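# Four arms lift a cloth off lanterns and lay it flat

## Task

Four arms are mounted at roughly these scene-frame spots (metres) with these headings (degrees counter-clockwise from +x): arm1 at x=+0.34, y=+0.74, z=+0.72 heading -90; arm2 at x=-0.34, y=+0.74, z=+0.72 heading -90; arm3 at x=-0.34, y=-0.74, z=+0.72 heading +90; arm4 at x=+0.34, y=-0.74, z=+0.72 heading +90. Several lanterns stand upright poking through holes in a cloth. Lift the cloth free of all the lanterns and lay it out flat. Each lantern has to finish upright at the spot it started on. The cloth's mean height must never fall more than about a thumb's length in a single drop while no gripper is holding it, or the attempt fails. At the end, release the cloth and pull the arms away; nothing may stay in place only because a robot holds it.

## Robot and tools

Setup: four identical i2rt Big YAM arms (arm1, arm2, arm3, arm4). Each has six revolute joints, a two-finger gripper and a wrist camera that sits on top of the hand and looks toward the fingertips. Two fixed room cameras, cam_high and cam_low, also watch the scene. The hand can reach about 1.0 m from the joint1 axis. Joints move at different speeds, so the hand may sweep a wide curve between postures.

Frame: one shared scene frame, origin on the floor, +z up. The hand point is midway between the fingertips. The hand's z axis runs along the fingers, and the fingers close along its y axis. No result line prints a foot pose.

execute_actions(actions, cameras): actions is a list with exactly one action, or empty. An empty list only returns state and pictures. The action is an object keyed by arm name. Under each arm goes "joints", an object of absolute targets by name, not offsets:
- joint1_rad: -2.879 to 2.879, tolerance ±0.045. Turns the arm about its foot; positive is counter-clockwise seen from above; 0 points along the way the foot faces.
- joint2_rad: 0 to 3.141, ±0.14. Shoulder; 0 has the upper arm lying back roughly level; increasing lifts it, then carries it forward.
- joint3_rad: 0 to 3.019, ±0.09. Elbow; 0 is folded shut; increasing opens it.
- joint4_rad: -1.692 to 1.57, ±0.055. Hand pitch; positive tips the fingers up.
- joint5_rad: -1.57 to 1.57, ±0.03. Sideways hand swing; positive goes to the arm's right.
- joint6_rad: -2.094 to 2.094, ±0.035. Hand roll; positive is clockwise viewed from behind the hand.
- gripper_m: 0 to 0.093 m, ±0.003. Fingertip gap; grip force is roughly 50 to 62 N per pad, sometimes less.
All units are radians, except gripper_m in metres. Any joint may be omitted. All listed motions begin together and may finish at different times. A single action runs for at most 15 s. Example: {"arm1": {"joints": {"gripper_m": 0.05}}, "arm2": {"joints": {"joint1_rad": 0.3}}}. An unknown key or a value outside its range rejects the whole call and nothing moves. cameras picks which images come back (arm1_cam_wrist, arm2_cam_wrist, arm3_cam_wrist, arm4_cam_wrist, cam_high, cam_low, or "all"). Omitted, null or ["all"] returns every camera; [] returns none. The "pictures" line lists the images in order.

wait(seconds): 0 to 10 s. Sends nothing new; the scene keeps running. Returns the same as an empty action.

zoom_image(camera, region): gives an enlarged view of part of that camera's most recent full image. region is [x0, y0, x1, y1] in pixels, origin at the top-left corner, at most 504 by 504.

read_manual(section): returns only licence texts ("licences"); moves nothing.

finished_scene(scene): ends scene 1 or 2 for good, after the robots have held the last command. The goal must already be met and stable. The result reports success and gives the next task.

Reading results: joint_status tells how each commanded motion ended. "off_target" means the joint stopped short and may still be pushing. After "contact_stop" or "time_out" the joint holds where it stopped, except that a timed-out joint can keep a target up to 0.375, 0.375, 0.113, 0.225, 0.075, 0.3 rad (joints 1-6) from its position and go on pushing; it will move there by itself if the path clears. To relieve such a push, send the joint its reported position. "joint command not followed", usually followed by a "cause:" line, means a safety check blocked that arm's joint targets; its gripper target still runs. Blocked joints read "not_followed" and may be retried with every later action until you send targets that pass. Empty-action calls never show that line. on_its_own lists what the call did not command; "held at" gives a joint's held target, not its position. A joint carrying a load may sag. A very small change of target may not move the joint at all. If one call reports a stop, later motion calls in the same reply are skipped.

Cautions: an arm does not stop on touching something; it keeps pushing, possibly hard. Leaving out a joint or an arm does not cancel an old target. Two robots pressing hard together fails the task and ends the run; a hard hit may do the same. The self- and arm-to-arm check may react too late, and between arms it ignores fingers, gripper housings and wrist cameras. No line reports robot-to-robot contact, so keep arms well apart. Objects touching robots do not count. Knocking rigid objects over or out of the work area fails the task; the cloth is exempt. Avoid drops, slips, slams and hard pushes. The arms do not wait for one another.

Motor heat: holding loads or pushing heats motors, even while you think. At 85 °C a MOTOR HOT line appears. At 100 °C that arm and its gripper go limp until cooled (OVER-TEMPERATURE FAULT), and its unfinished keys read "limit_stop_at_motor_heat"; send those targets again. Some heat carries into the next scene.



Cameras: calibration (fisheye wrist cameras 616x616, pinhole cam_high and cam_low 672x504) is given as K, D and T_world_to_cam, mapping the scene frame into the camera frame. Real poses may deviate by a few degrees and millimetres, and wrist camera poses also carry joint reading errors.

Each tool is called after "Emit:" as name(argument=value, ...), one argument or row to a line, values as JSON.

## Session

I'll start by looking at the current state of the scene.

Emit:
execute_actions(
  actions=[],
)

Scene clock: 0.00 s.
Motor temperatures (°C, as the motors report them): arm1=[15 12 15 13 17 15] | arm2=[15 14 15 16 12 14] | arm3=[16 14 15 13 16 16] | arm4=[15 15 13 15 16 14]
arm1.joint_positions: joint1_rad=+0.012 joint2_rad=+0.434 joint3_rad=+1.472 joint4_rad=-1.544 joint5_rad=-0.013 joint6_rad=+0.015 gripper_m=+0.094
arm1.joint_status: not commanded
arm1.hand: x=+0.3435 y=+0.6194 z=+1.3723 quat_wxyz=(-0.373, -0.595, -0.627, +0.338) (m; scene frame)
arm2.joint_positions: joint1_rad=-0.001 joint2_rad=+0.454 joint3_rad=+1.451 joint4_rad=-1.549 joint5_rad=+0.003 joint6_rad=-0.008 gripper_m=+0.095
arm2.joint_status: not commanded
arm2.hand: x=-0.3347 y=+0.6107 z=+1.3225 quat_wxyz=(-0.343, -0.613, -0.623, +0.345) (m; scene frame)
arm3.joint_positions: joint1_rad=-0.002 joint2_rad=+0.431 joint3_rad=+1.467 joint4_rad=-1.527 joint5_rad=-0.012 joint6_rad=-0.014 gripper_m=+0.094
arm3.joint_status: not commanded
arm3.hand: x=-0.3394 y=-0.6191 z=+1.3555 quat_wxyz=(-0.358, +0.620, -0.596, -0.366) (m; scene frame)
arm4.joint_positions: joint1_rad=-0.009 joint2_rad=+0.438 joint3_rad=+1.462 joint4_rad=-1.553 joint5_rad=-0.013 joint6_rad=-0.001 gripper_m=+0.095
arm4.joint_status: not commanded
arm4.hand: x=+0.3388 y=-0.6202 z=+1.3018 quat_wxyz=(-0.357, +0.600, -0.627, -0.346) (m; scene frame)
pictures: arm1_cam_wrist, arm2_cam_wrist, arm3_cam_wrist, arm4_cam_wrist, cam_high, cam_low
Images, in order (width x height): arm1_cam_wrist 616x616, arm2_cam_wrist 616x616, arm3_cam_wrist 616x616, arm4_cam_wrist 616x616, cam_high 672x504, cam_low 672x504.

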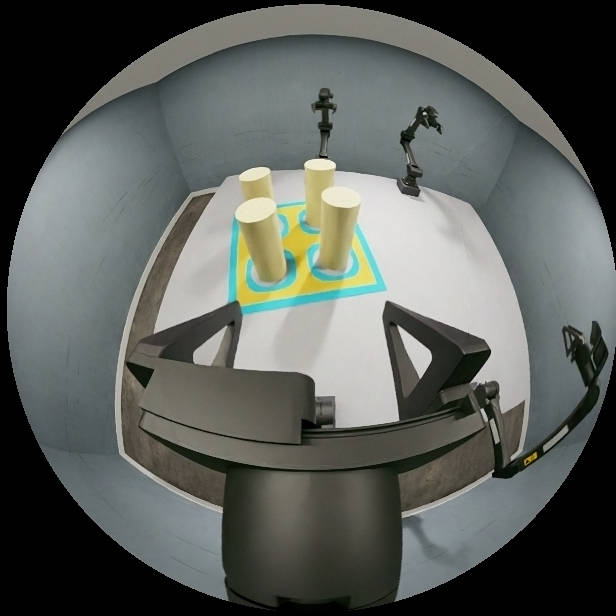

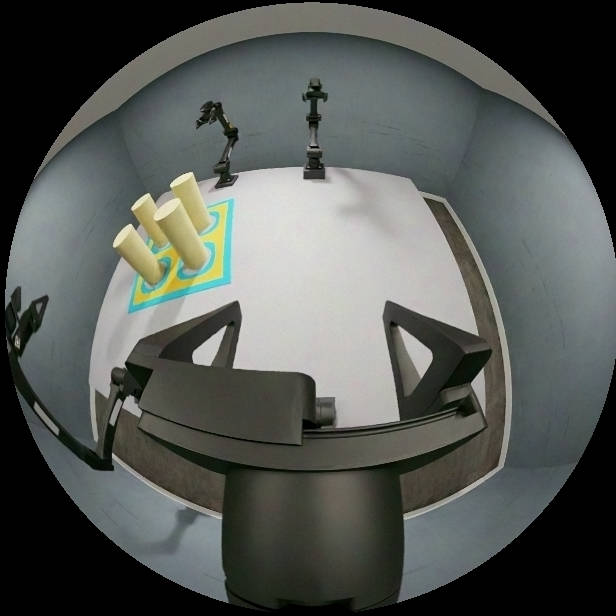

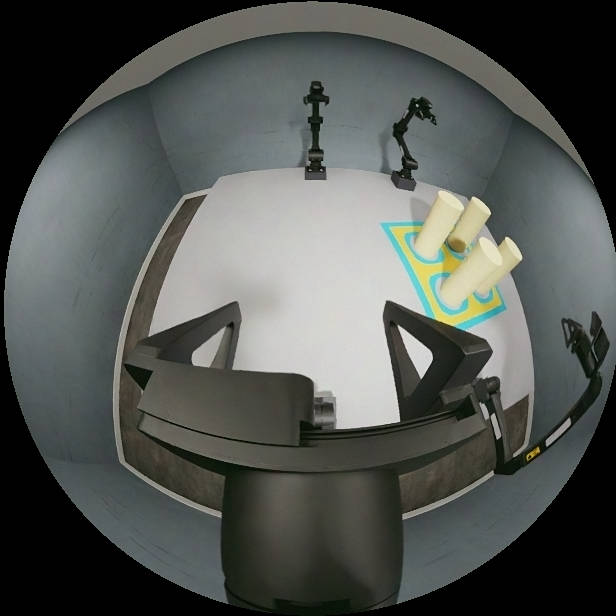

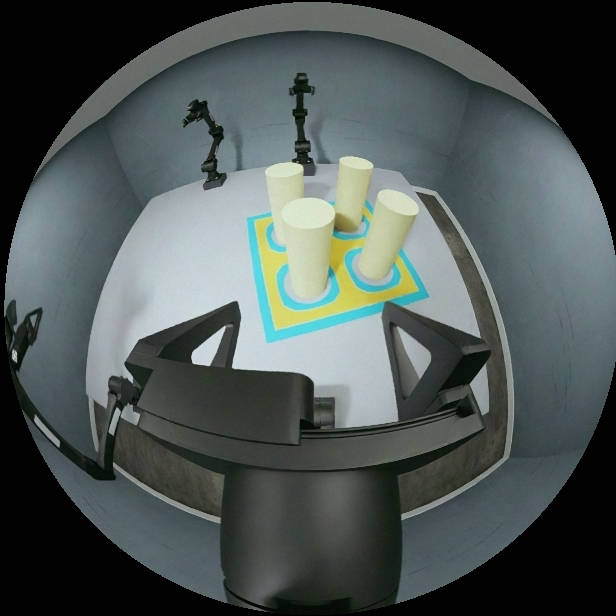

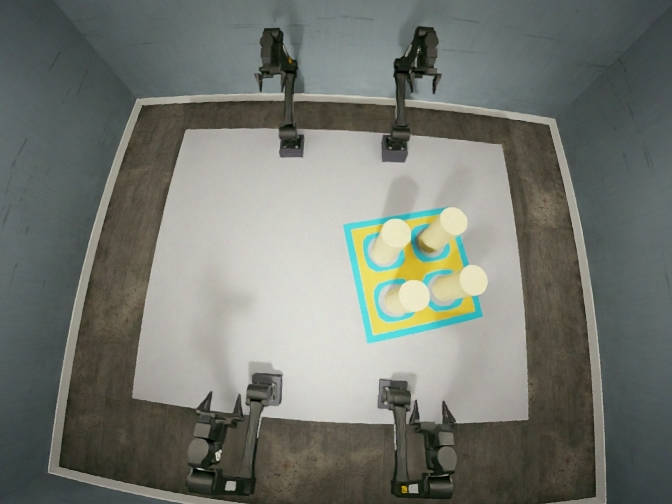

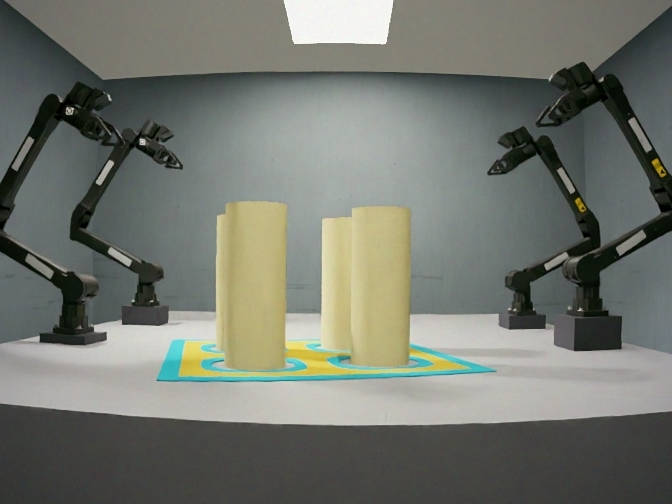

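Emit:
zoom_image(
  camera="cam_high",
  region=[320, 180, 520, 360],
)

Emit:
zoom_image(
  camera="cam_low",
  region=[130, 180, 530, 400],
)

Region (320, 180, 520, 360) of cam_high's 672x504 image, scaled by 2.520, with more detail than that image has; it fills the top 454 rows of this view, and the rest is white.

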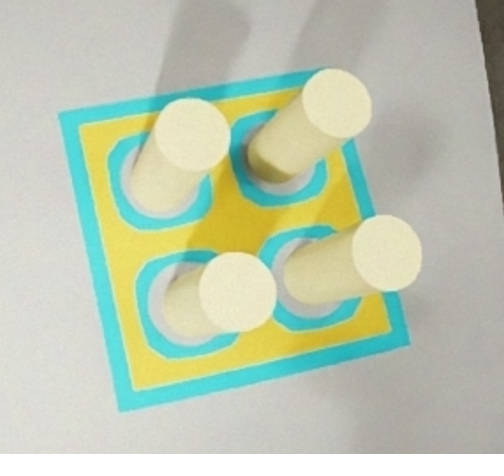

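Region (130, 180, 530, 400) of cam_low's 672x504 image, scaled by 1.260, with more detail than that image has; it fills the top 277 rows of this view, and the rest is white.

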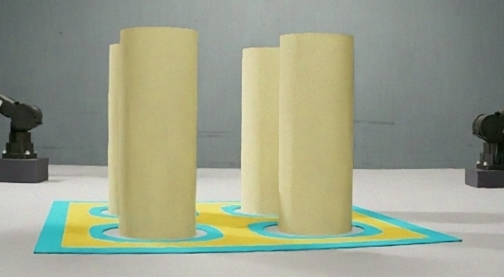

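Emit:
execute_actions(
  actions=[
    {"arm1": {"joints": {"joint1_rad": 0.627, "joint6_rad": -0.37}}, "arm2": {"joints": {"joint1_rad": 0.539, "joint6_rad": 1.07}}, "arm3": {"joints": {"joint1_rad": -1.131, "joint6_rad": 0.96}}, "arm4": {"joints": {"joint1_rad": -0.872, "joint6_rad": -0.36}}},
  ],
  cameras=["cam_high"],
)

Scene clock: 121.90 s.
Motor temperatures (°C, as the motors report them): arm1=[15 13 20 13 17 15] | arm2=[15 15 20 16 12 14] | arm3=[16 15 21 13 16 16] | arm4=[15 16 19 15 16 14]
arm1.joint_positions: joint1_rad=+0.620 joint2_rad=+0.434 joint3_rad=+1.472 joint4_rad=-1.544 joint5_rad=-0.013 joint6_rad=-0.363 gripper_m=+0.094
arm1.joint_status: all done
arm1.hand: x=+0.4079 y=+0.6451 z=+1.3726 quat_wxyz=(-0.412, -0.229, -0.833, +0.292) (m; scene frame)
arm2.joint_positions: joint1_rad=+0.534 joint2_rad=+0.454 joint3_rad=+1.451 joint4_rad=-1.549 joint5_rad=+0.003 joint6_rad=+1.058 gripper_m=+0.095
arm2.joint_status: all done
arm2.hand: x=-0.2694 y=+0.6286 z=+1.3225 quat_wxyz=(-0.487, -0.755, -0.439, -0.007) (m; scene frame)
arm3.joint_positions: joint1_rad=-1.122 joint2_rad=+0.431 joint3_rad=+1.467 joint4_rad=-1.527 joint5_rad=-0.012 joint6_rad=+0.950 gripper_m=+0.094
arm3.joint_status: all done
arm3.hand: x=-0.2315 y=-0.6821 z=+1.3560 quat_wxyz=(-0.388, -0.201, -0.834, -0.336) (m; scene frame)
arm4.joint_positions: joint1_rad=-0.867 joint2_rad=+0.438 joint3_rad=+1.462 joint4_rad=-1.553 joint5_rad=-0.013 joint6_rad=-0.347 gripper_m=+0.095
arm4.joint_status: all done
arm4.hand: x=+0.4267 y=-0.6644 z=+1.3021 quat_wxyz=(-0.491, +0.422, -0.758, -0.082) (m; scene frame)
pictures: cam_high
Images, in order (width x height): cam_high 672x504.

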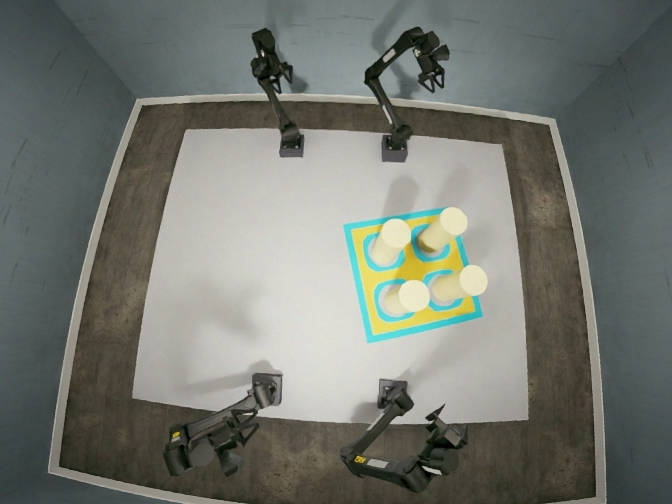

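Emit:
execute_actions(
  actions=[
    {"arm1": {"joints": {"joint2_rad": 1.884, "joint3_rad": 1.378, "joint4_rad": -1.065, "joint5_rad": 0}}, "arm2": {"joints": {"joint2_rad": 2.256, "joint3_rad": 2.105, "joint4_rad": -1.42, "joint5_rad": 0}}, "arm3": {"joints": {"joint2_rad": 1.961, "joint3_rad": 1.554, "joint4_rad": -1.164, "joint5_rad": 0}}, "arm4": {"joints": {"joint2_rad": 2.048, "joint3_rad": 1.819, "joint4_rad": -1.342, "joint5_rad": 0}}},
  ],
)

Scene clock: 128.43 s.
Motor temperatures (°C, as the motors report them): arm1=[15 13 20 13 17 15] | arm2=[15 15 20 16 12 14] | arm3=[16 15 21 13 16 16] | arm4=[15 16 19 15 16 14]
arm1.joint_positions: joint1_rad=+0.620 joint2_rad=+1.884 joint3_rad=+1.374 joint4_rad=-1.077 joint5_rad=-0.003 joint6_rad=-0.363 gripper_m=+0.094
arm1.joint_status: all done
arm1.hand: x=+0.6649 y=+0.3217 z=+0.8460 quat_wxyz=(+0.007, -0.267, -0.964, -0.010) (m; scene frame)
arm2.joint_positions: joint1_rad=+0.534 joint2_rad=+2.257 joint3_rad=+2.077 joint4_rad=-1.420 joint5_rad=+0.002 joint6_rad=+1.060 gripper_m=+0.095
arm2.joint_status: all done
arm2.hand: x=+0.0176 y=+0.1548 z=+0.8386 quat_wxyz=(+0.015, -0.864, -0.503, +0.001) (m; scene frame)
arm3.joint_positions: joint1_rad=-1.122 joint2_rad=+1.950 joint3_rad=+1.555 joint4_rad=-1.172 joint5_rad=-0.004 joint6_rad=+0.951 gripper_m=+0.094
arm3.joint_status: all done
arm3.hand: x=+0.1812 y=-0.4789 z=+0.8566 quat_wxyz=(-0.002, -0.240, -0.971, +0.000) (m; scene frame)
arm4.joint_positions: joint1_rad=-0.867 joint2_rad=+2.054 joint3_rad=+1.792 joint4_rad=-1.341 joint5_rad=-0.002 joint6_rad=-0.347 gripper_m=+0.095
arm4.joint_status: all done
arm4.hand: x=+0.8237 y=-0.3600 z=+0.8362 quat_wxyz=(+0.016, +0.483, -0.876, +0.003) (m; scene frame)
pictures: arm1_cam_wrist, arm2_cam_wrist, arm3_cam_wrist, arm4_cam_wrist, cam_high, cam_low
camera_calibration (this result's frames):
arm1_cam_wrist: T_world_to_cam=[[-0.517082, -0.855934, 0.00146213, 0.621089], [-0.686235, 0.415584, 0.596969, -0.176542], [-0.511574, 0.307679, -0.802263, 1.04404], [0, 0, 0, 1]] pos_world=[0.734106, 0.283752, 0.942074]
arm2_cam_wrist: T_world_to_cam=[[-0.86965, 0.49263, 0.0320149, -0.0856032], [0.416546, 0.697439, 0.583153, -0.59534], [0.26495, 0.520475, -0.811731, 0.726212], [0, 0, 0, 1]] pos_world=[-0.0188682, 0.0794095, 0.939404]
arm3_cam_wrist: T_world_to_cam=[[-0.474694, -0.880143, -0.00368402, -0.328508], [-0.721114, 0.386516, 0.574978, -0.173456], [-0.504639, 0.275595, -0.81816, 1.04887], [0, 0, 0, 1]] pos_world=[0.248279, -0.511154, 0.956668]
arm4_cam_wrist: T_world_to_cam=[[0.847131, -0.531181, -0.0146872, -0.874066], [-0.415579, -0.679487, 0.604642, -0.406569], [-0.331154, -0.506108, -0.796362, 0.880674], [0, 0, 0, 1]] pos_world=[0.863126, -0.294829, 0.934326]
Images, in order (width x height): arm1_cam_wrist 616x616, arm2_cam_wrist 616x616, arm3_cam_wrist 616x616, arm4_cam_wrist 616x616, cam_high 672x504, cam_low 672x504.

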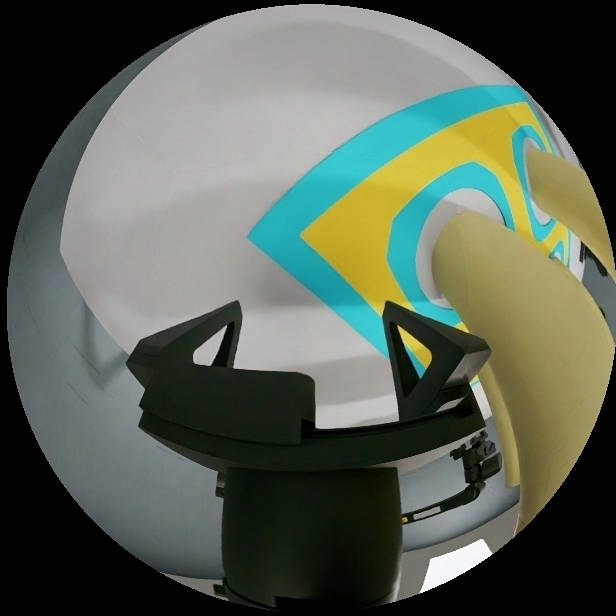

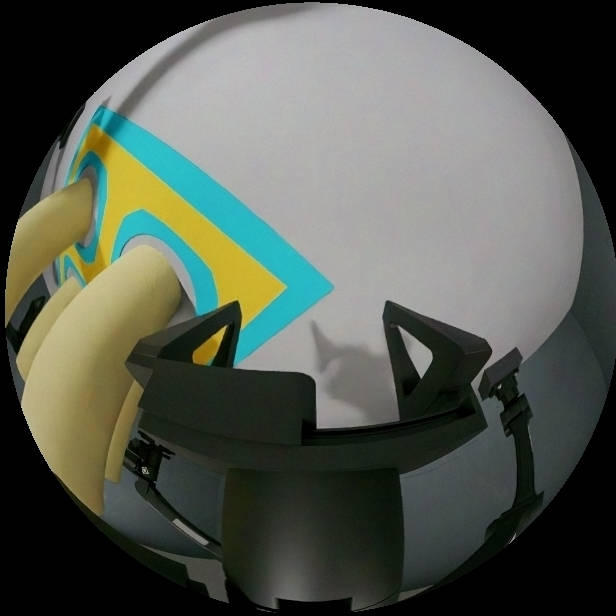

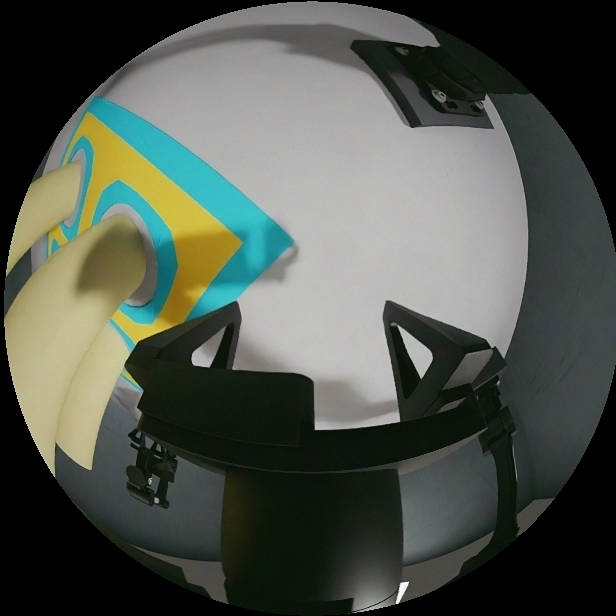

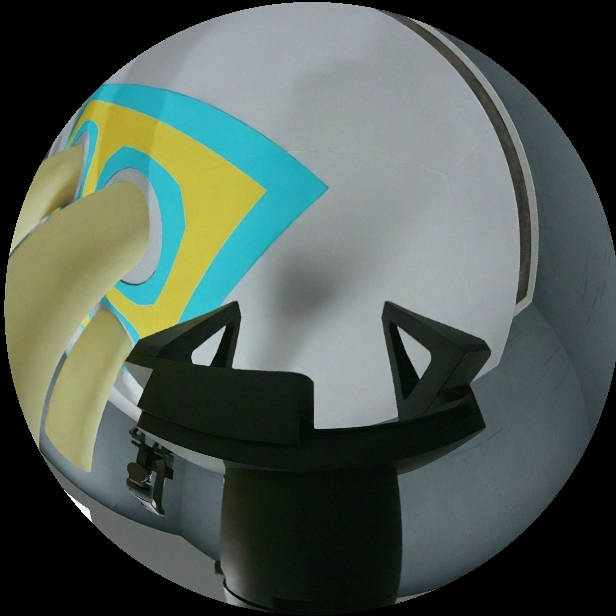

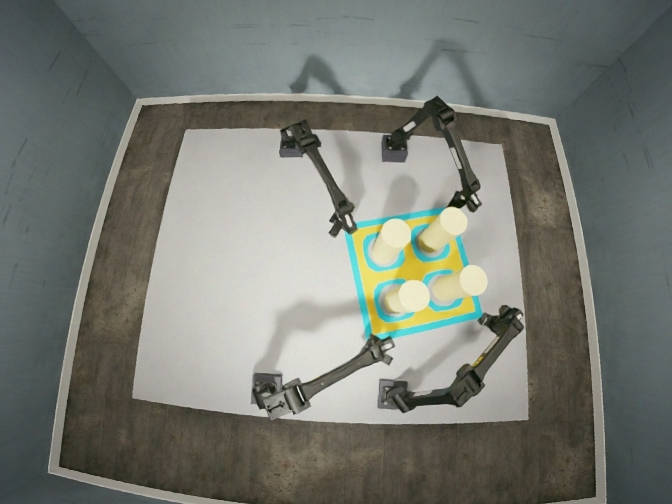

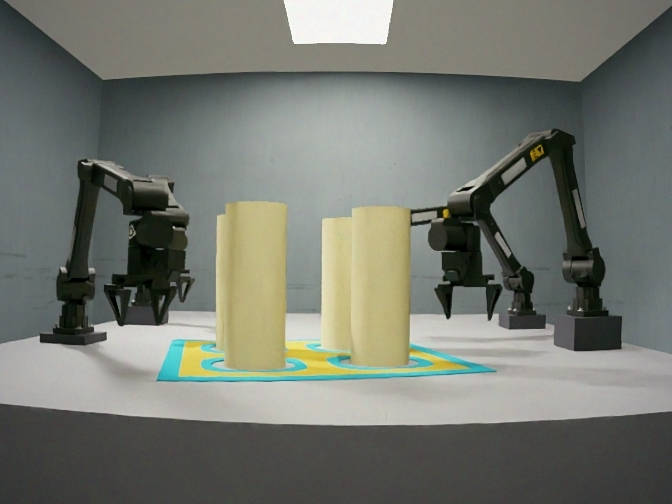

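Emit:
execute_actions(
  actions=[
    {"arm1": {"joints": {"joint1_rad": 0.732, "joint2_rad": 1.98, "joint3_rad": 1.292, "joint4_rad": -0.87, "joint6_rad": -0.235}}, "arm2": {"joints": {"joint1_rad": 0.593, "joint2_rad": 2.232, "joint3_rad": 1.86, "joint4_rad": -1.18, "joint6_rad": 1.158}}, "arm3": {"joints": {"joint1_rad": -1.074, "joint2_rad": 2.155, "joint3_rad": 1.65, "joint4_rad": -1.052, "joint6_rad": 1.06}}, "arm4": {"joints": {"joint1_rad": -0.808, "joint2_rad": 2.24, "joint3_rad": 1.96, "joint4_rad": -1.26, "joint6_rad": -0.305}}},
  ],
  cameras=["arm1_cam_wrist", "arm2_cam_wrist", "arm3_cam_wrist", "arm4_cam_wrist", "cam_low"],
)

Scene clock: 209.67 s.
Motor temperatures (°C, as the motors report them): arm1=[15 17 22 13 17 15] | arm2=[15 26 27 16 12 14] | arm3=[16 21 24 13 16 16] | arm4=[15 25 26 15 16 14]
arm1.joint_positions: joint1_rad=+0.741 joint2_rad=+1.991 joint3_rad=+1.289 joint4_rad=-0.886 joint5_rad=-0.001 joint6_rad=-0.243 gripper_m=+0.094
arm1.joint_status: all done
arm1.hand: x=+0.7081 y=+0.3699 z=+0.7654 quat_wxyz=(+0.008, -0.266, -0.964, -0.009) (m; scene frame)
arm2.joint_positions: joint1_rad=+0.600 joint2_rad=+2.233 joint3_rad=+1.853 joint4_rad=-1.194 joint5_rad=+0.000 joint6_rad=+1.147 gripper_m=+0.095
arm2.joint_status: all done
arm2.hand: x=+0.0437 y=+0.1971 z=+0.7718 quat_wxyz=(+0.003, -0.869, -0.494, +0.000) (m; scene frame)
arm3.joint_positions: joint1_rad=-1.075 joint2_rad=+2.156 joint3_rad=+1.627 joint4_rad=-1.065 joint5_rad=-0.003 joint6_rad=+1.051 gripper_m=+0.094
arm3.joint_status: all done
arm3.hand: x=+0.1976 y=-0.4387 z=+0.7625 quat_wxyz=(+0.007, -0.265, -0.964, +0.010) (m; scene frame)
arm4.joint_positions: joint1_rad=-0.802 joint2_rad=+2.251 joint3_rad=+1.929 joint4_rad=-1.267 joint5_rad=-0.001 joint6_rad=-0.318 gripper_m=+0.095
arm4.joint_status: all done
arm4.hand: x=+0.8367 y=-0.2948 z=+0.7622 quat_wxyz=(+0.009, +0.499, -0.867, +0.003) (m; scene frame)
pictures: arm1_cam_wrist, arm2_cam_wrist, arm3_cam_wrist, arm4_cam_wrist, cam_low
camera_calibration (this result's frames):
arm1_cam_wrist: T_world_to_cam=[[-0.515369, -0.856954, 0.00488619, 0.68138], [-0.684944, 0.415336, 0.598622, -0.120991], [-0.515021, 0.305165, -0.801017, 0.989004], [0, 0, 0, 1]] pos_world=[0.777649, 0.332354, 0.861308]
arm2_cam_wrist: T_world_to_cam=[[-0.859375, 0.511241, 0.0103297, -0.0690352], [0.42367, 0.70057, 0.5742, -0.590734], [0.286318, 0.49783, -0.81865, 0.651907], [0, 0, 0, 1]] pos_world=[0.00429661, 0.124606, 0.873596]
arm3_cam_wrist: T_world_to_cam=[[-0.51965, -0.854163, 0.0192169, -0.282951], [-0.687066, 0.431151, 0.58485, -0.117739], [-0.507843, 0.290714, -0.810914, 0.970775], [0, 0, 0, 1]] pos_world=[0.265071, -0.473141, 0.861511]
arm4_cam_wrist: T_world_to_cam=[[0.866195, -0.499644, -0.00786293, -0.863387], [-0.397744, -0.698893, 0.594431, -0.324984], [-0.302499, -0.511765, -0.804108, 0.83933], [0, 0, 0, 1]] pos_world=[0.872497, -0.228975, 0.861304]
Images, in order (width x height): arm1_cam_wrist 616x616, arm2_cam_wrist 616x616, arm3_cam_wrist 616x616, arm4_cam_wrist 616x616, cam_low 672x504.

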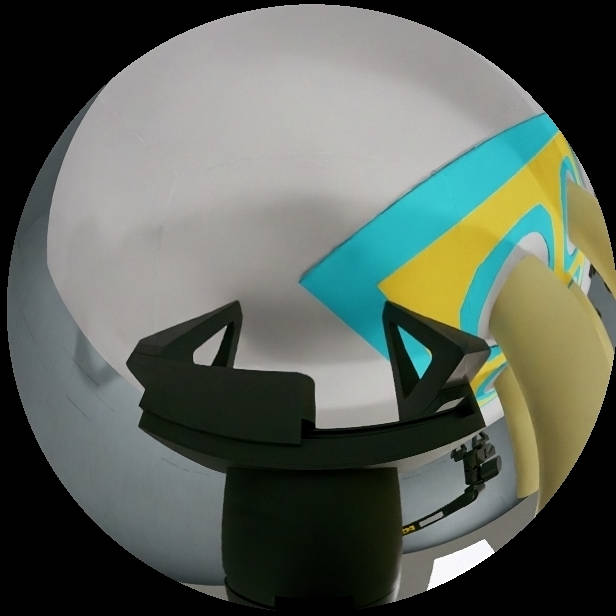

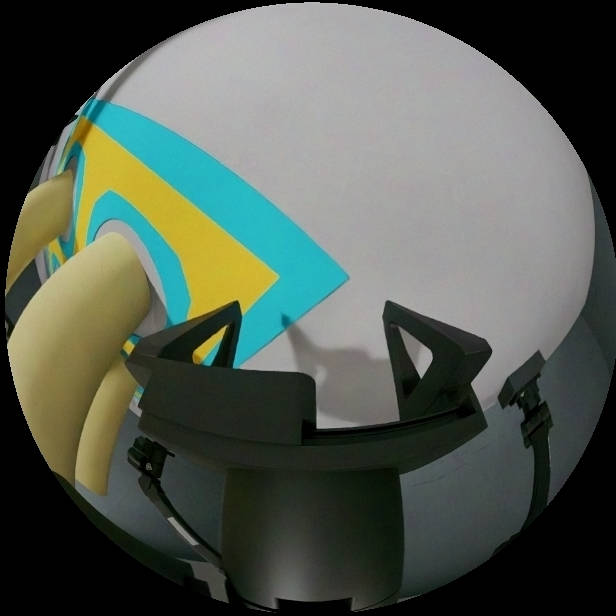

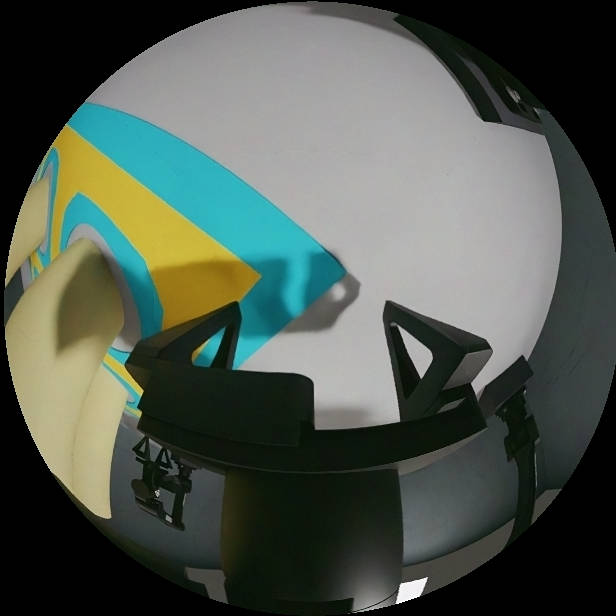

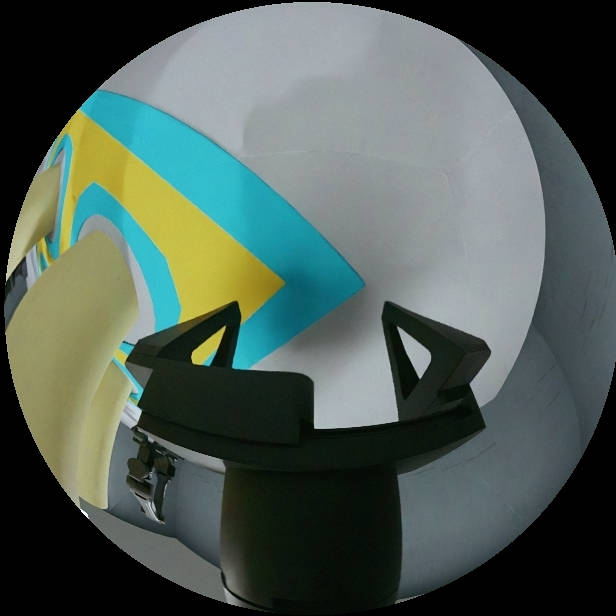

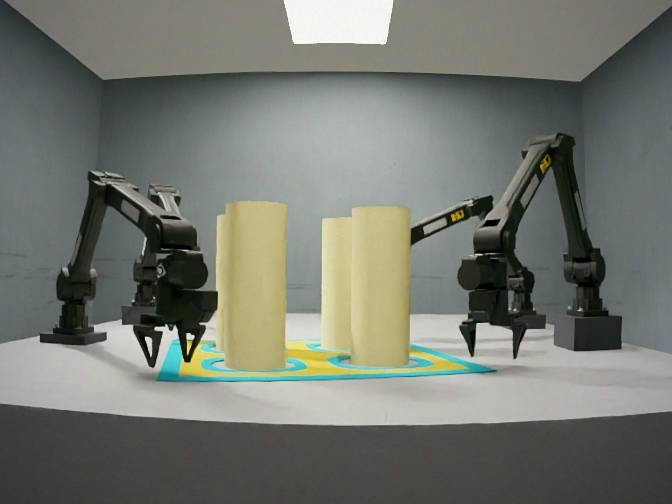

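Emit:
execute_actions(
  actions=[
    {"arm1": {"joints": {"joint1_rad": 0.712, "joint2_rad": 2.048, "joint3_rad": 1.273, "joint4_rad": -0.775}}, "arm2": {"joints": {"joint1_rad": 0.586, "joint2_rad": 2.287, "joint3_rad": 1.84, "joint4_rad": -1.102}}, "arm3": {"joints": {"joint1_rad": -1.084, "joint2_rad": 2.2, "joint3_rad": 1.615, "joint4_rad": -0.964}}, "arm4": {"joints": {"joint1_rad": -0.821, "joint2_rad": 2.262, "joint3_rad": 1.87, "joint4_rad": -1.156}}},
  ],
  cameras=["arm1_cam_wrist", "arm2_cam_wrist", "arm3_cam_wrist", "arm4_cam_wrist", "cam_low"],
)

Scene clock: 252.43 s.
Motor temperatures (°C, as the motors report them): arm1=[15 18 21 13 17 15] | arm2=[15 27 25 16 12 14] | arm3=[16 24 26 13 16 16] | arm4=[15 28 28 15 16 14]
arm1.joint_positions: joint1_rad=+0.718 joint2_rad=+2.038 joint3_rad=+1.281 joint4_rad=-0.790 joint5_rad=+0.001 joint6_rad=-0.242 gripper_m=+0.094
arm1.joint_status: all done
arm1.hand: x=+0.7067 y=+0.3534 z=+0.7390 quat_wxyz=(-0.009, -0.277, -0.961, +0.002) (m; scene frame)
arm2.joint_positions: joint1_rad=+0.593 joint2_rad=+2.238 joint3_rad=+1.843 joint4_rad=-1.116 joint5_rad=+0.000 joint6_rad=+1.147 gripper_m=+0.095
arm2.joint_status: all done
arm2.hand: x=+0.0483 y=+0.1824 z=+0.7654 quat_wxyz=(-0.028, -0.871, -0.491, -0.003) (m; scene frame)
arm3.joint_positions: joint1_rad=-1.075 joint2_rad=+2.167 joint3_rad=+1.627 joint4_rad=-0.982 joint5_rad=-0.003 joint6_rad=+1.051 gripper_m=+0.094
arm3.joint_status: all done
arm3.hand: x=+0.2137 y=-0.4297 z=+0.7558 quat_wxyz=(-0.018, -0.265, -0.964, -0.016) (m; scene frame)
arm4.joint_positions: joint1_rad=-0.817 joint2_rad=+2.253 joint3_rad=+1.868 joint4_rad=-1.169 joint5_rad=-0.002 joint6_rad=-0.317 gripper_m=+0.095
arm4.joint_status: all done
arm4.hand: x=+0.8435 y=-0.3018 z=+0.7388 quat_wxyz=(-0.008, +0.492, -0.871, -0.001) (m; scene frame)
pictures: arm1_cam_wrist, arm2_cam_wrist, arm3_cam_wrist, arm4_cam_wrist, cam_low
camera_calibration (this result's frames):
arm1_cam_wrist: T_world_to_cam=[[-0.536335, -0.843833, 0.0170645, 0.667795], [-0.690351, 0.450235, 0.566308, -0.0838684], [-0.485552, 0.29195, -0.824017, 0.973105], [0, 0, 0, 1]] pos_world=[0.772756, 0.31717, 0.837954]
arm2_cam_wrist: T_world_to_cam=[[-0.855153, 0.51624, -0.0470015, -0.014761], [0.408419, 0.726822, 0.552199, -0.565934], [0.319229, 0.453018, -0.832386, 0.669743], [0, 0, 0, 1]] pos_world=[0.00471375, 0.115548, 0.8693]
arm3_cam_wrist: T_world_to_cam=[[-0.518876, -0.853764, -0.0430565, -0.21965], [-0.722505, 0.411069, 0.555886, -0.0858759], [-0.456896, 0.319544, -0.830143, 0.986966], [0, 0, 0, 1]] pos_world=[0.274924, -0.467607, 0.857602]
arm4_cam_wrist: T_world_to_cam=[[0.858205, -0.513304, 0.00154598, -0.877321], [-0.42339, -0.706166, 0.567513, -0.273988], [-0.290215, -0.487697, -0.823363, 0.830118], [0, 0, 0, 1]] pos_world=[0.877831, -0.238967, 0.840337]
Images, in order (width x height): arm1_cam_wrist 616x616, arm2_cam_wrist 616x616, arm3_cam_wrist 616x616, arm4_cam_wrist 616x616, cam_low 672x504.

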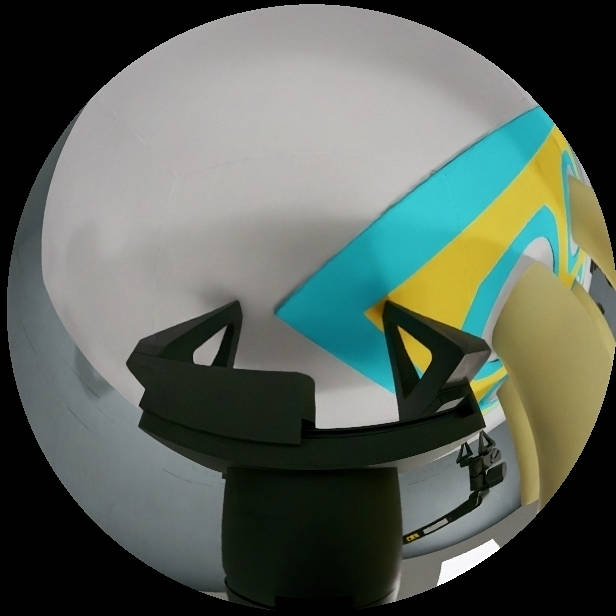

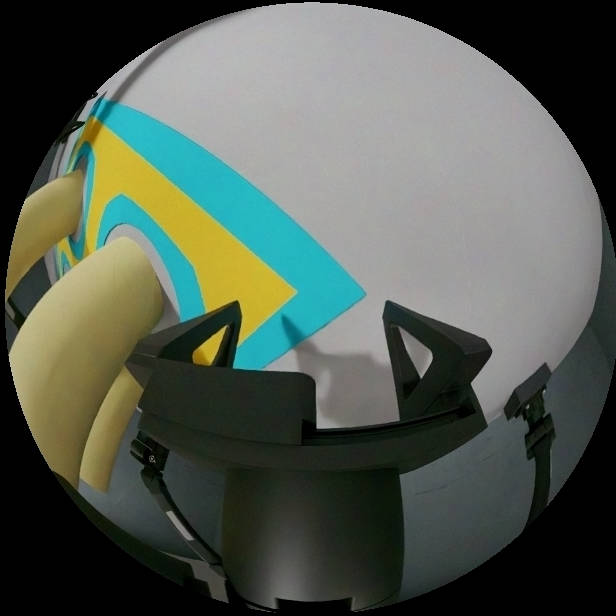

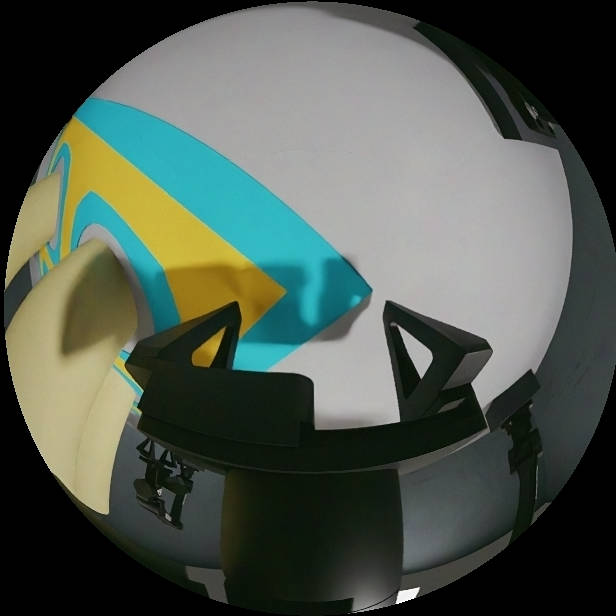

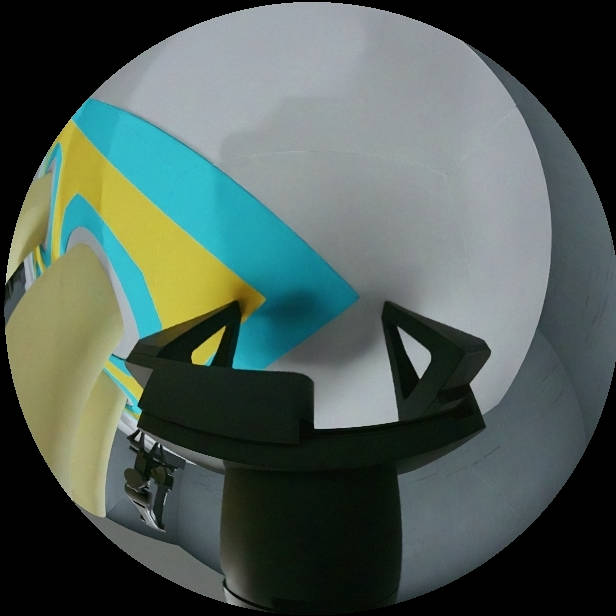

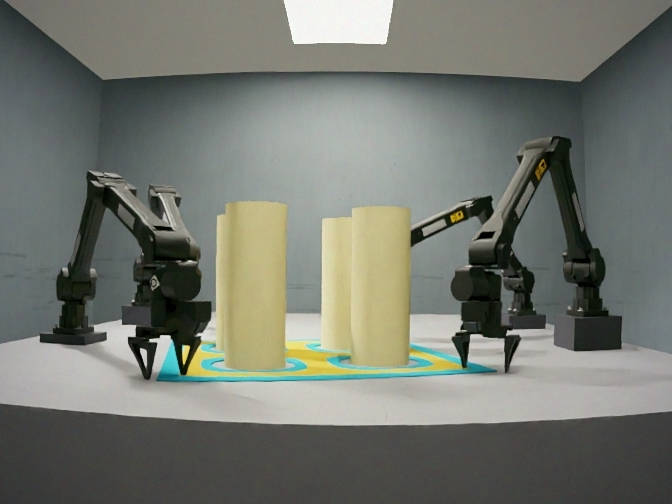

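Emit:
execute_actions(
  actions=[],
  cameras=[],
)

Scene clock: 259.90 s.
Motor temperatures (°C, as the motors report them): arm1=[15 18 21 13 17 15] | arm2=[15 27 25 16 12 14] | arm3=[16 24 25 13 16 16] | arm4=[15 28 27 15 16 14]
arm1.joint_positions: joint1_rad=+0.718 joint2_rad=+2.038 joint3_rad=+1.281 joint4_rad=-0.790 joint5_rad=+0.001 joint6_rad=-0.242 gripper_m=+0.094
arm1.joint_status: all done
arm1.hand: x=+0.7067 y=+0.3534 z=+0.7390 quat_wxyz=(-0.009, -0.277, -0.961, +0.002) (m; scene frame)
arm2.joint_positions: joint1_rad=+0.593 joint2_rad=+2.238 joint3_rad=+1.843 joint4_rad=-1.116 joint5_rad=+0.000 joint6_rad=+1.147 gripper_m=+0.095
arm2.joint_status: all done
arm2.hand: x=+0.0483 y=+0.1824 z=+0.7654 quat_wxyz=(-0.028, -0.871, -0.491, -0.003) (m; scene frame)
arm3.joint_positions: joint1_rad=-1.075 joint2_rad=+2.167 joint3_rad=+1.627 joint4_rad=-0.982 joint5_rad=-0.003 joint6_rad=+1.051 gripper_m=+0.094
arm3.joint_status: all done
arm3.hand: x=+0.2137 y=-0.4297 z=+0.7558 quat_wxyz=(-0.018, -0.265, -0.964, -0.016) (m; scene frame)
arm4.joint_positions: joint1_rad=-0.817 joint2_rad=+2.253 joint3_rad=+1.868 joint4_rad=-1.169 joint5_rad=-0.002 joint6_rad=-0.317 gripper_m=+0.095
arm4.joint_status: all done
arm4.hand: x=+0.8435 y=-0.3018 z=+0.7388 quat_wxyz=(-0.008, +0.492, -0.871, -0.001) (m; scene frame)
pictures: none
No camera images: the call's "cameras" was empty. Leave "cameras" out to get every camera's image.

Emit:
execute_actions(
  actions=[
    {"arm1": {"joints": {"joint3_rad": 1.245, "joint4_rad": -0.75}}, "arm2": {"joints": {"joint2_rad": 2.305}}, "arm3": {"joints": {"joint2_rad": 2.222}}, "arm4": {"joints": {"joint3_rad": 1.843, "joint4_rad": -1.127}}},
  ],
  cameras=["arm1_cam_wrist", "arm2_cam_wrist", "arm3_cam_wrist", "arm4_cam_wrist", "cam_low"],
)

Scene clock: 285.37 s.
Motor temperatures (°C, as the motors report them): arm1=[15 18 20 13 17 15] | arm2=[15 26 25 16 12 14] | arm3=[16 24 24 13 16 16] | arm4=[15 28 25 15 16 14]
arm1.joint_positions: joint1_rad=+0.718 joint2_rad=+2.033 joint3_rad=+1.268 joint4_rad=-0.768 joint5_rad=+0.003 joint6_rad=-0.242 gripper_m=+0.094
arm1.joint_status: all done
arm1.hand: x=+0.7063 y=+0.3535 z=+0.7378 quat_wxyz=(-0.015, -0.278, -0.960, +0.006) (m; scene frame)
arm2.joint_positions: joint1_rad=+0.593 joint2_rad=+2.261 joint3_rad=+1.843 joint4_rad=-1.116 joint5_rad=+0.000 joint6_rad=+1.147 gripper_m=+0.095
arm2.joint_status: all done
arm2.hand: x=+0.0465 y=+0.1851 z=+0.7509 quat_wxyz=(-0.017, -0.871, -0.491, -0.002) (m; scene frame)
arm3.joint_positions: joint1_rad=-1.075 joint2_rad=+2.189 joint3_rad=+1.627 joint4_rad=-0.979 joint5_rad=-0.003 joint6_rad=+1.052 gripper_m=+0.094
arm3.joint_status: all done
arm3.hand: x=+0.2110 y=-0.4313 z=+0.7424 quat_wxyz=(-0.011, -0.265, -0.964, -0.009) (m; scene frame)
arm4.joint_positions: joint1_rad=-0.817 joint2_rad=+2.247 joint3_rad=+1.855 joint4_rad=-1.149 joint5_rad=-0.003 joint6_rad=-0.317 gripper_m=+0.095
arm4.joint_status: all done
arm4.hand: x=+0.8439 y=-0.3014 z=+0.7380 quat_wxyz=(-0.014, +0.492, -0.871, -0.003) (m; scene frame)
pictures: arm1_cam_wrist, arm2_cam_wrist, arm3_cam_wrist, arm4_cam_wrist, cam_low
camera_calibration (this result's frames):
arm1_cam_wrist: T_world_to_cam=[[-0.537237, -0.843162, 0.0213029, 0.665012], [-0.69469, 0.456676, 0.555745, -0.0749628], [-0.478312, 0.283768, -0.83108, 0.974775], [0, 0, 0, 1]] pos_world=[0.77144, 0.318337, 0.837609]
arm2_cam_wrist: T_world_to_cam=[[-0.855629, 0.516892, -0.0268536, -0.0335986], [0.41538, 0.716696, 0.560184, -0.5636], [0.3088, 0.468155, -0.827933, 0.65143], [0, 0, 0, 1]] pos_world=[0.00419846, 0.116326, 0.854158]
arm3_cam_wrist: T_world_to_cam=[[-0.5202, -0.853635, -0.0264273, -0.23499], [-0.712842, 0.416943, 0.563928, -0.0851767], [-0.47037, 0.312194, -0.825401, 0.971291], [0, 0, 0, 1]] pos_world=[0.273907, -0.468313, 0.843528]
arm4_cam_wrist: T_world_to_cam=[[0.858196, -0.513296, 0.0051483, -0.880098], [-0.428583, -0.71097, 0.557529, -0.262726], [-0.282517, -0.480675, -0.830142, 0.830392], [0, 0, 0, 1]] pos_world=[0.877297, -0.239391, 0.840352]
Images, in order (width x height): arm1_cam_wrist 616x616, arm2_cam_wrist 616x616, arm3_cam_wrist 616x616, arm4_cam_wrist 616x616, cam_low 672x504.

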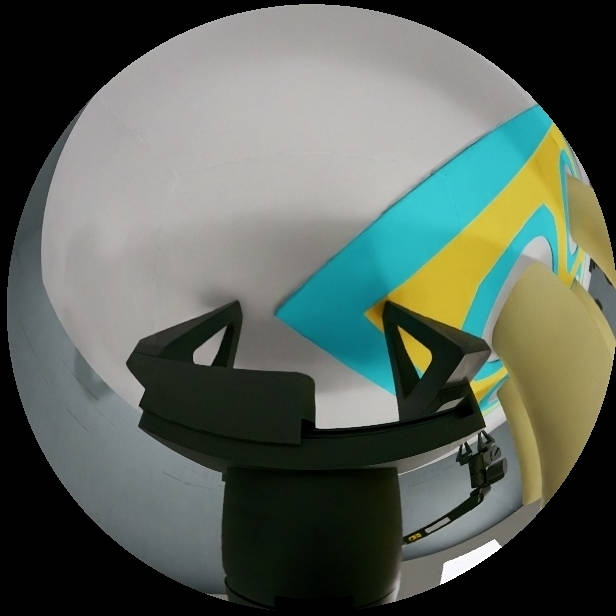

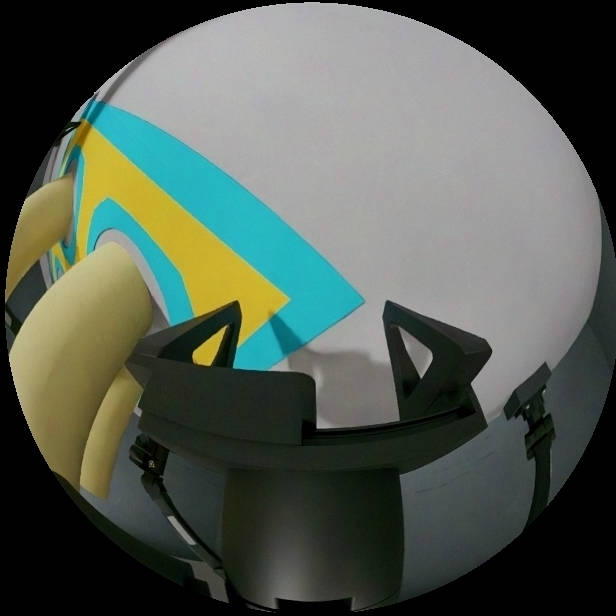

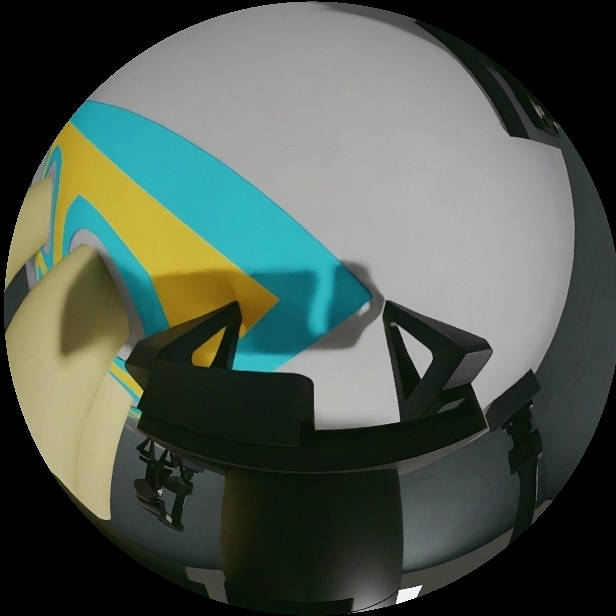

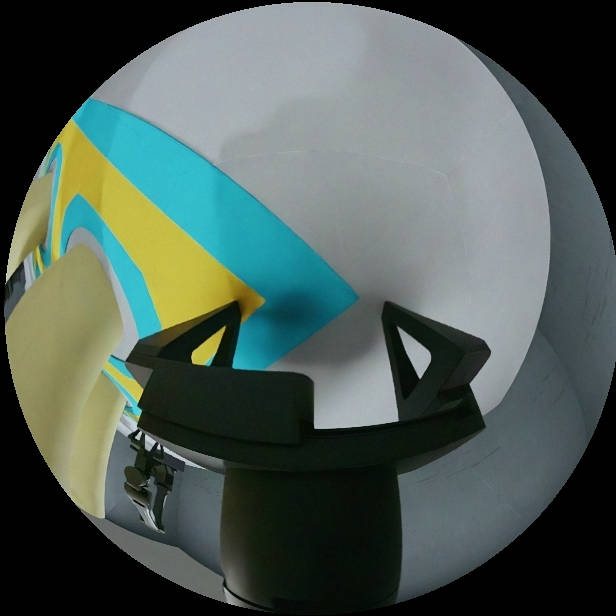

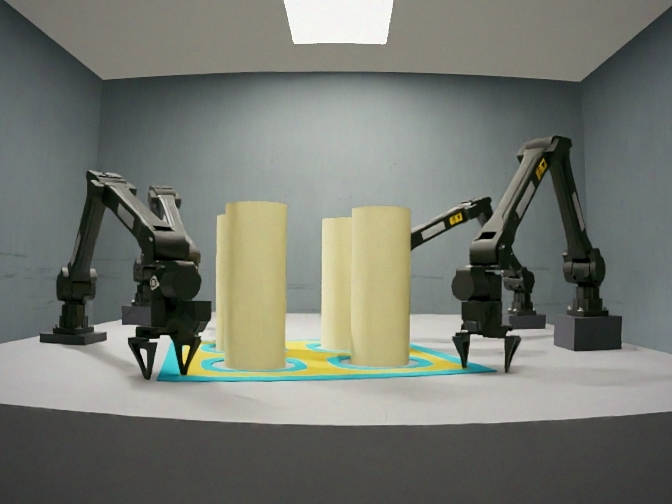

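Emit:
execute_actions(
  actions=[
    {"arm2": {"joints": {"joint2_rad": 2.335}}, "arm3": {"joints": {"joint2_rad": 2.24}}},
  ],
  cameras=["arm2_cam_wrist", "arm3_cam_wrist"],
)

Scene clock: 294.23 s.
Motor temperatures (°C, as the motors report them): arm1=[15 18 20 13 17 15] | arm2=[15 26 25 16 12 14] | arm3=[16 24 24 13 16 16] | arm4=[15 28 25 15 16 14]
arm1.joint_positions: joint1_rad=+0.718 joint2_rad=+2.033 joint3_rad=+1.268 joint4_rad=-0.768 joint5_rad=+0.003 joint6_rad=-0.242 gripper_m=+0.094
arm1.joint_status: not commanded
arm1.hand: x=+0.7063 y=+0.3535 z=+0.7378 quat_wxyz=(-0.015, -0.278, -0.960, +0.006) (m; scene frame)
arm2.joint_positions: joint1_rad=+0.593 joint2_rad=+2.293 joint3_rad=+1.840 joint4_rad=-1.116 joint5_rad=+0.000 joint6_rad=+1.147 gripper_m=+0.095
arm2.joint_status: all done
arm2.hand: x=+0.0429 y=+0.1904 z=+0.7288 quat_wxyz=(+0.000, -0.871, -0.491, +0.000) (m; scene frame)
arm3.joint_positions: joint1_rad=-1.075 joint2_rad=+2.189 joint3_rad=+1.627 joint4_rad=-0.979 joint5_rad=-0.003 joint6_rad=+1.052 gripper_m=+0.094
arm3.joint_status: all done
arm3.hand: x=+0.2110 y=-0.4313 z=+0.7424 quat_wxyz=(-0.011, -0.265, -0.964, -0.009) (m; scene frame)
arm4.joint_positions: joint1_rad=-0.817 joint2_rad=+2.247 joint3_rad=+1.855 joint4_rad=-1.149 joint5_rad=-0.003 joint6_rad=-0.317 gripper_m=+0.095
arm4.joint_status: not commanded
arm4.hand: x=+0.8439 y=-0.3014 z=+0.7380 quat_wxyz=(-0.014, +0.492, -0.871, -0.003) (m; scene frame)
pictures: arm2_cam_wrist, arm3_cam_wrist
camera_calibration (this result's frames):
arm2_cam_wrist: T_world_to_cam=[[-0.855867, 0.517174, 0.00478005, -0.0630915], [0.4265, 0.700523, 0.572158, -0.559638], [0.292556, 0.49173, -0.82013, 0.622316], [0, 0, 0, 1]] pos_world=[0.0026252, 0.118658, 0.830882]
arm3_cam_wrist: T_world_to_cam=[[-0.5202, -0.853635, -0.0264273, -0.23499], [-0.712842, 0.416943, 0.563928, -0.0851767], [-0.47037, 0.312194, -0.825401, 0.971291], [0, 0, 0, 1]] pos_world=[0.273907, -0.468313, 0.843528]
Images, in order (width x height): arm2_cam_wrist 616x616, arm3_cam_wrist 616x616.

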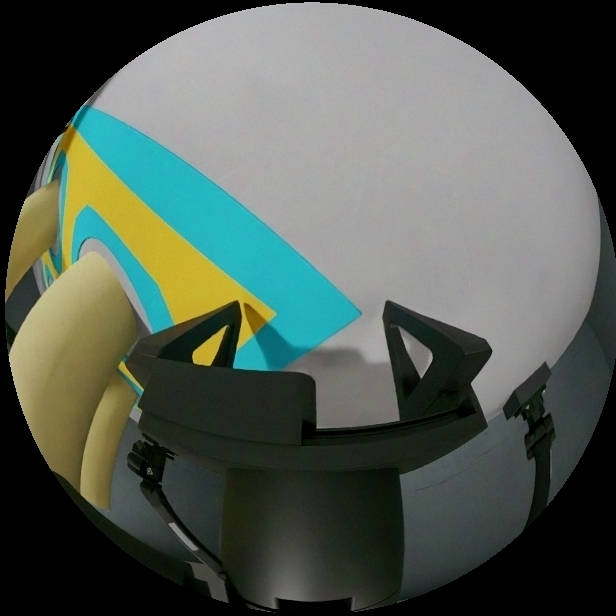

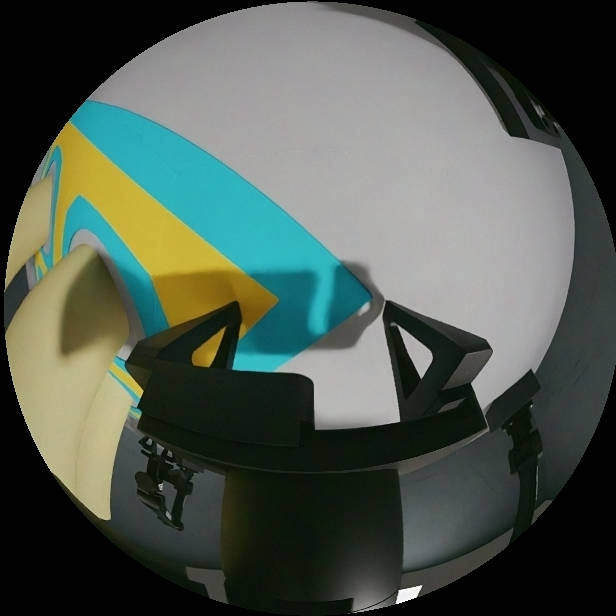

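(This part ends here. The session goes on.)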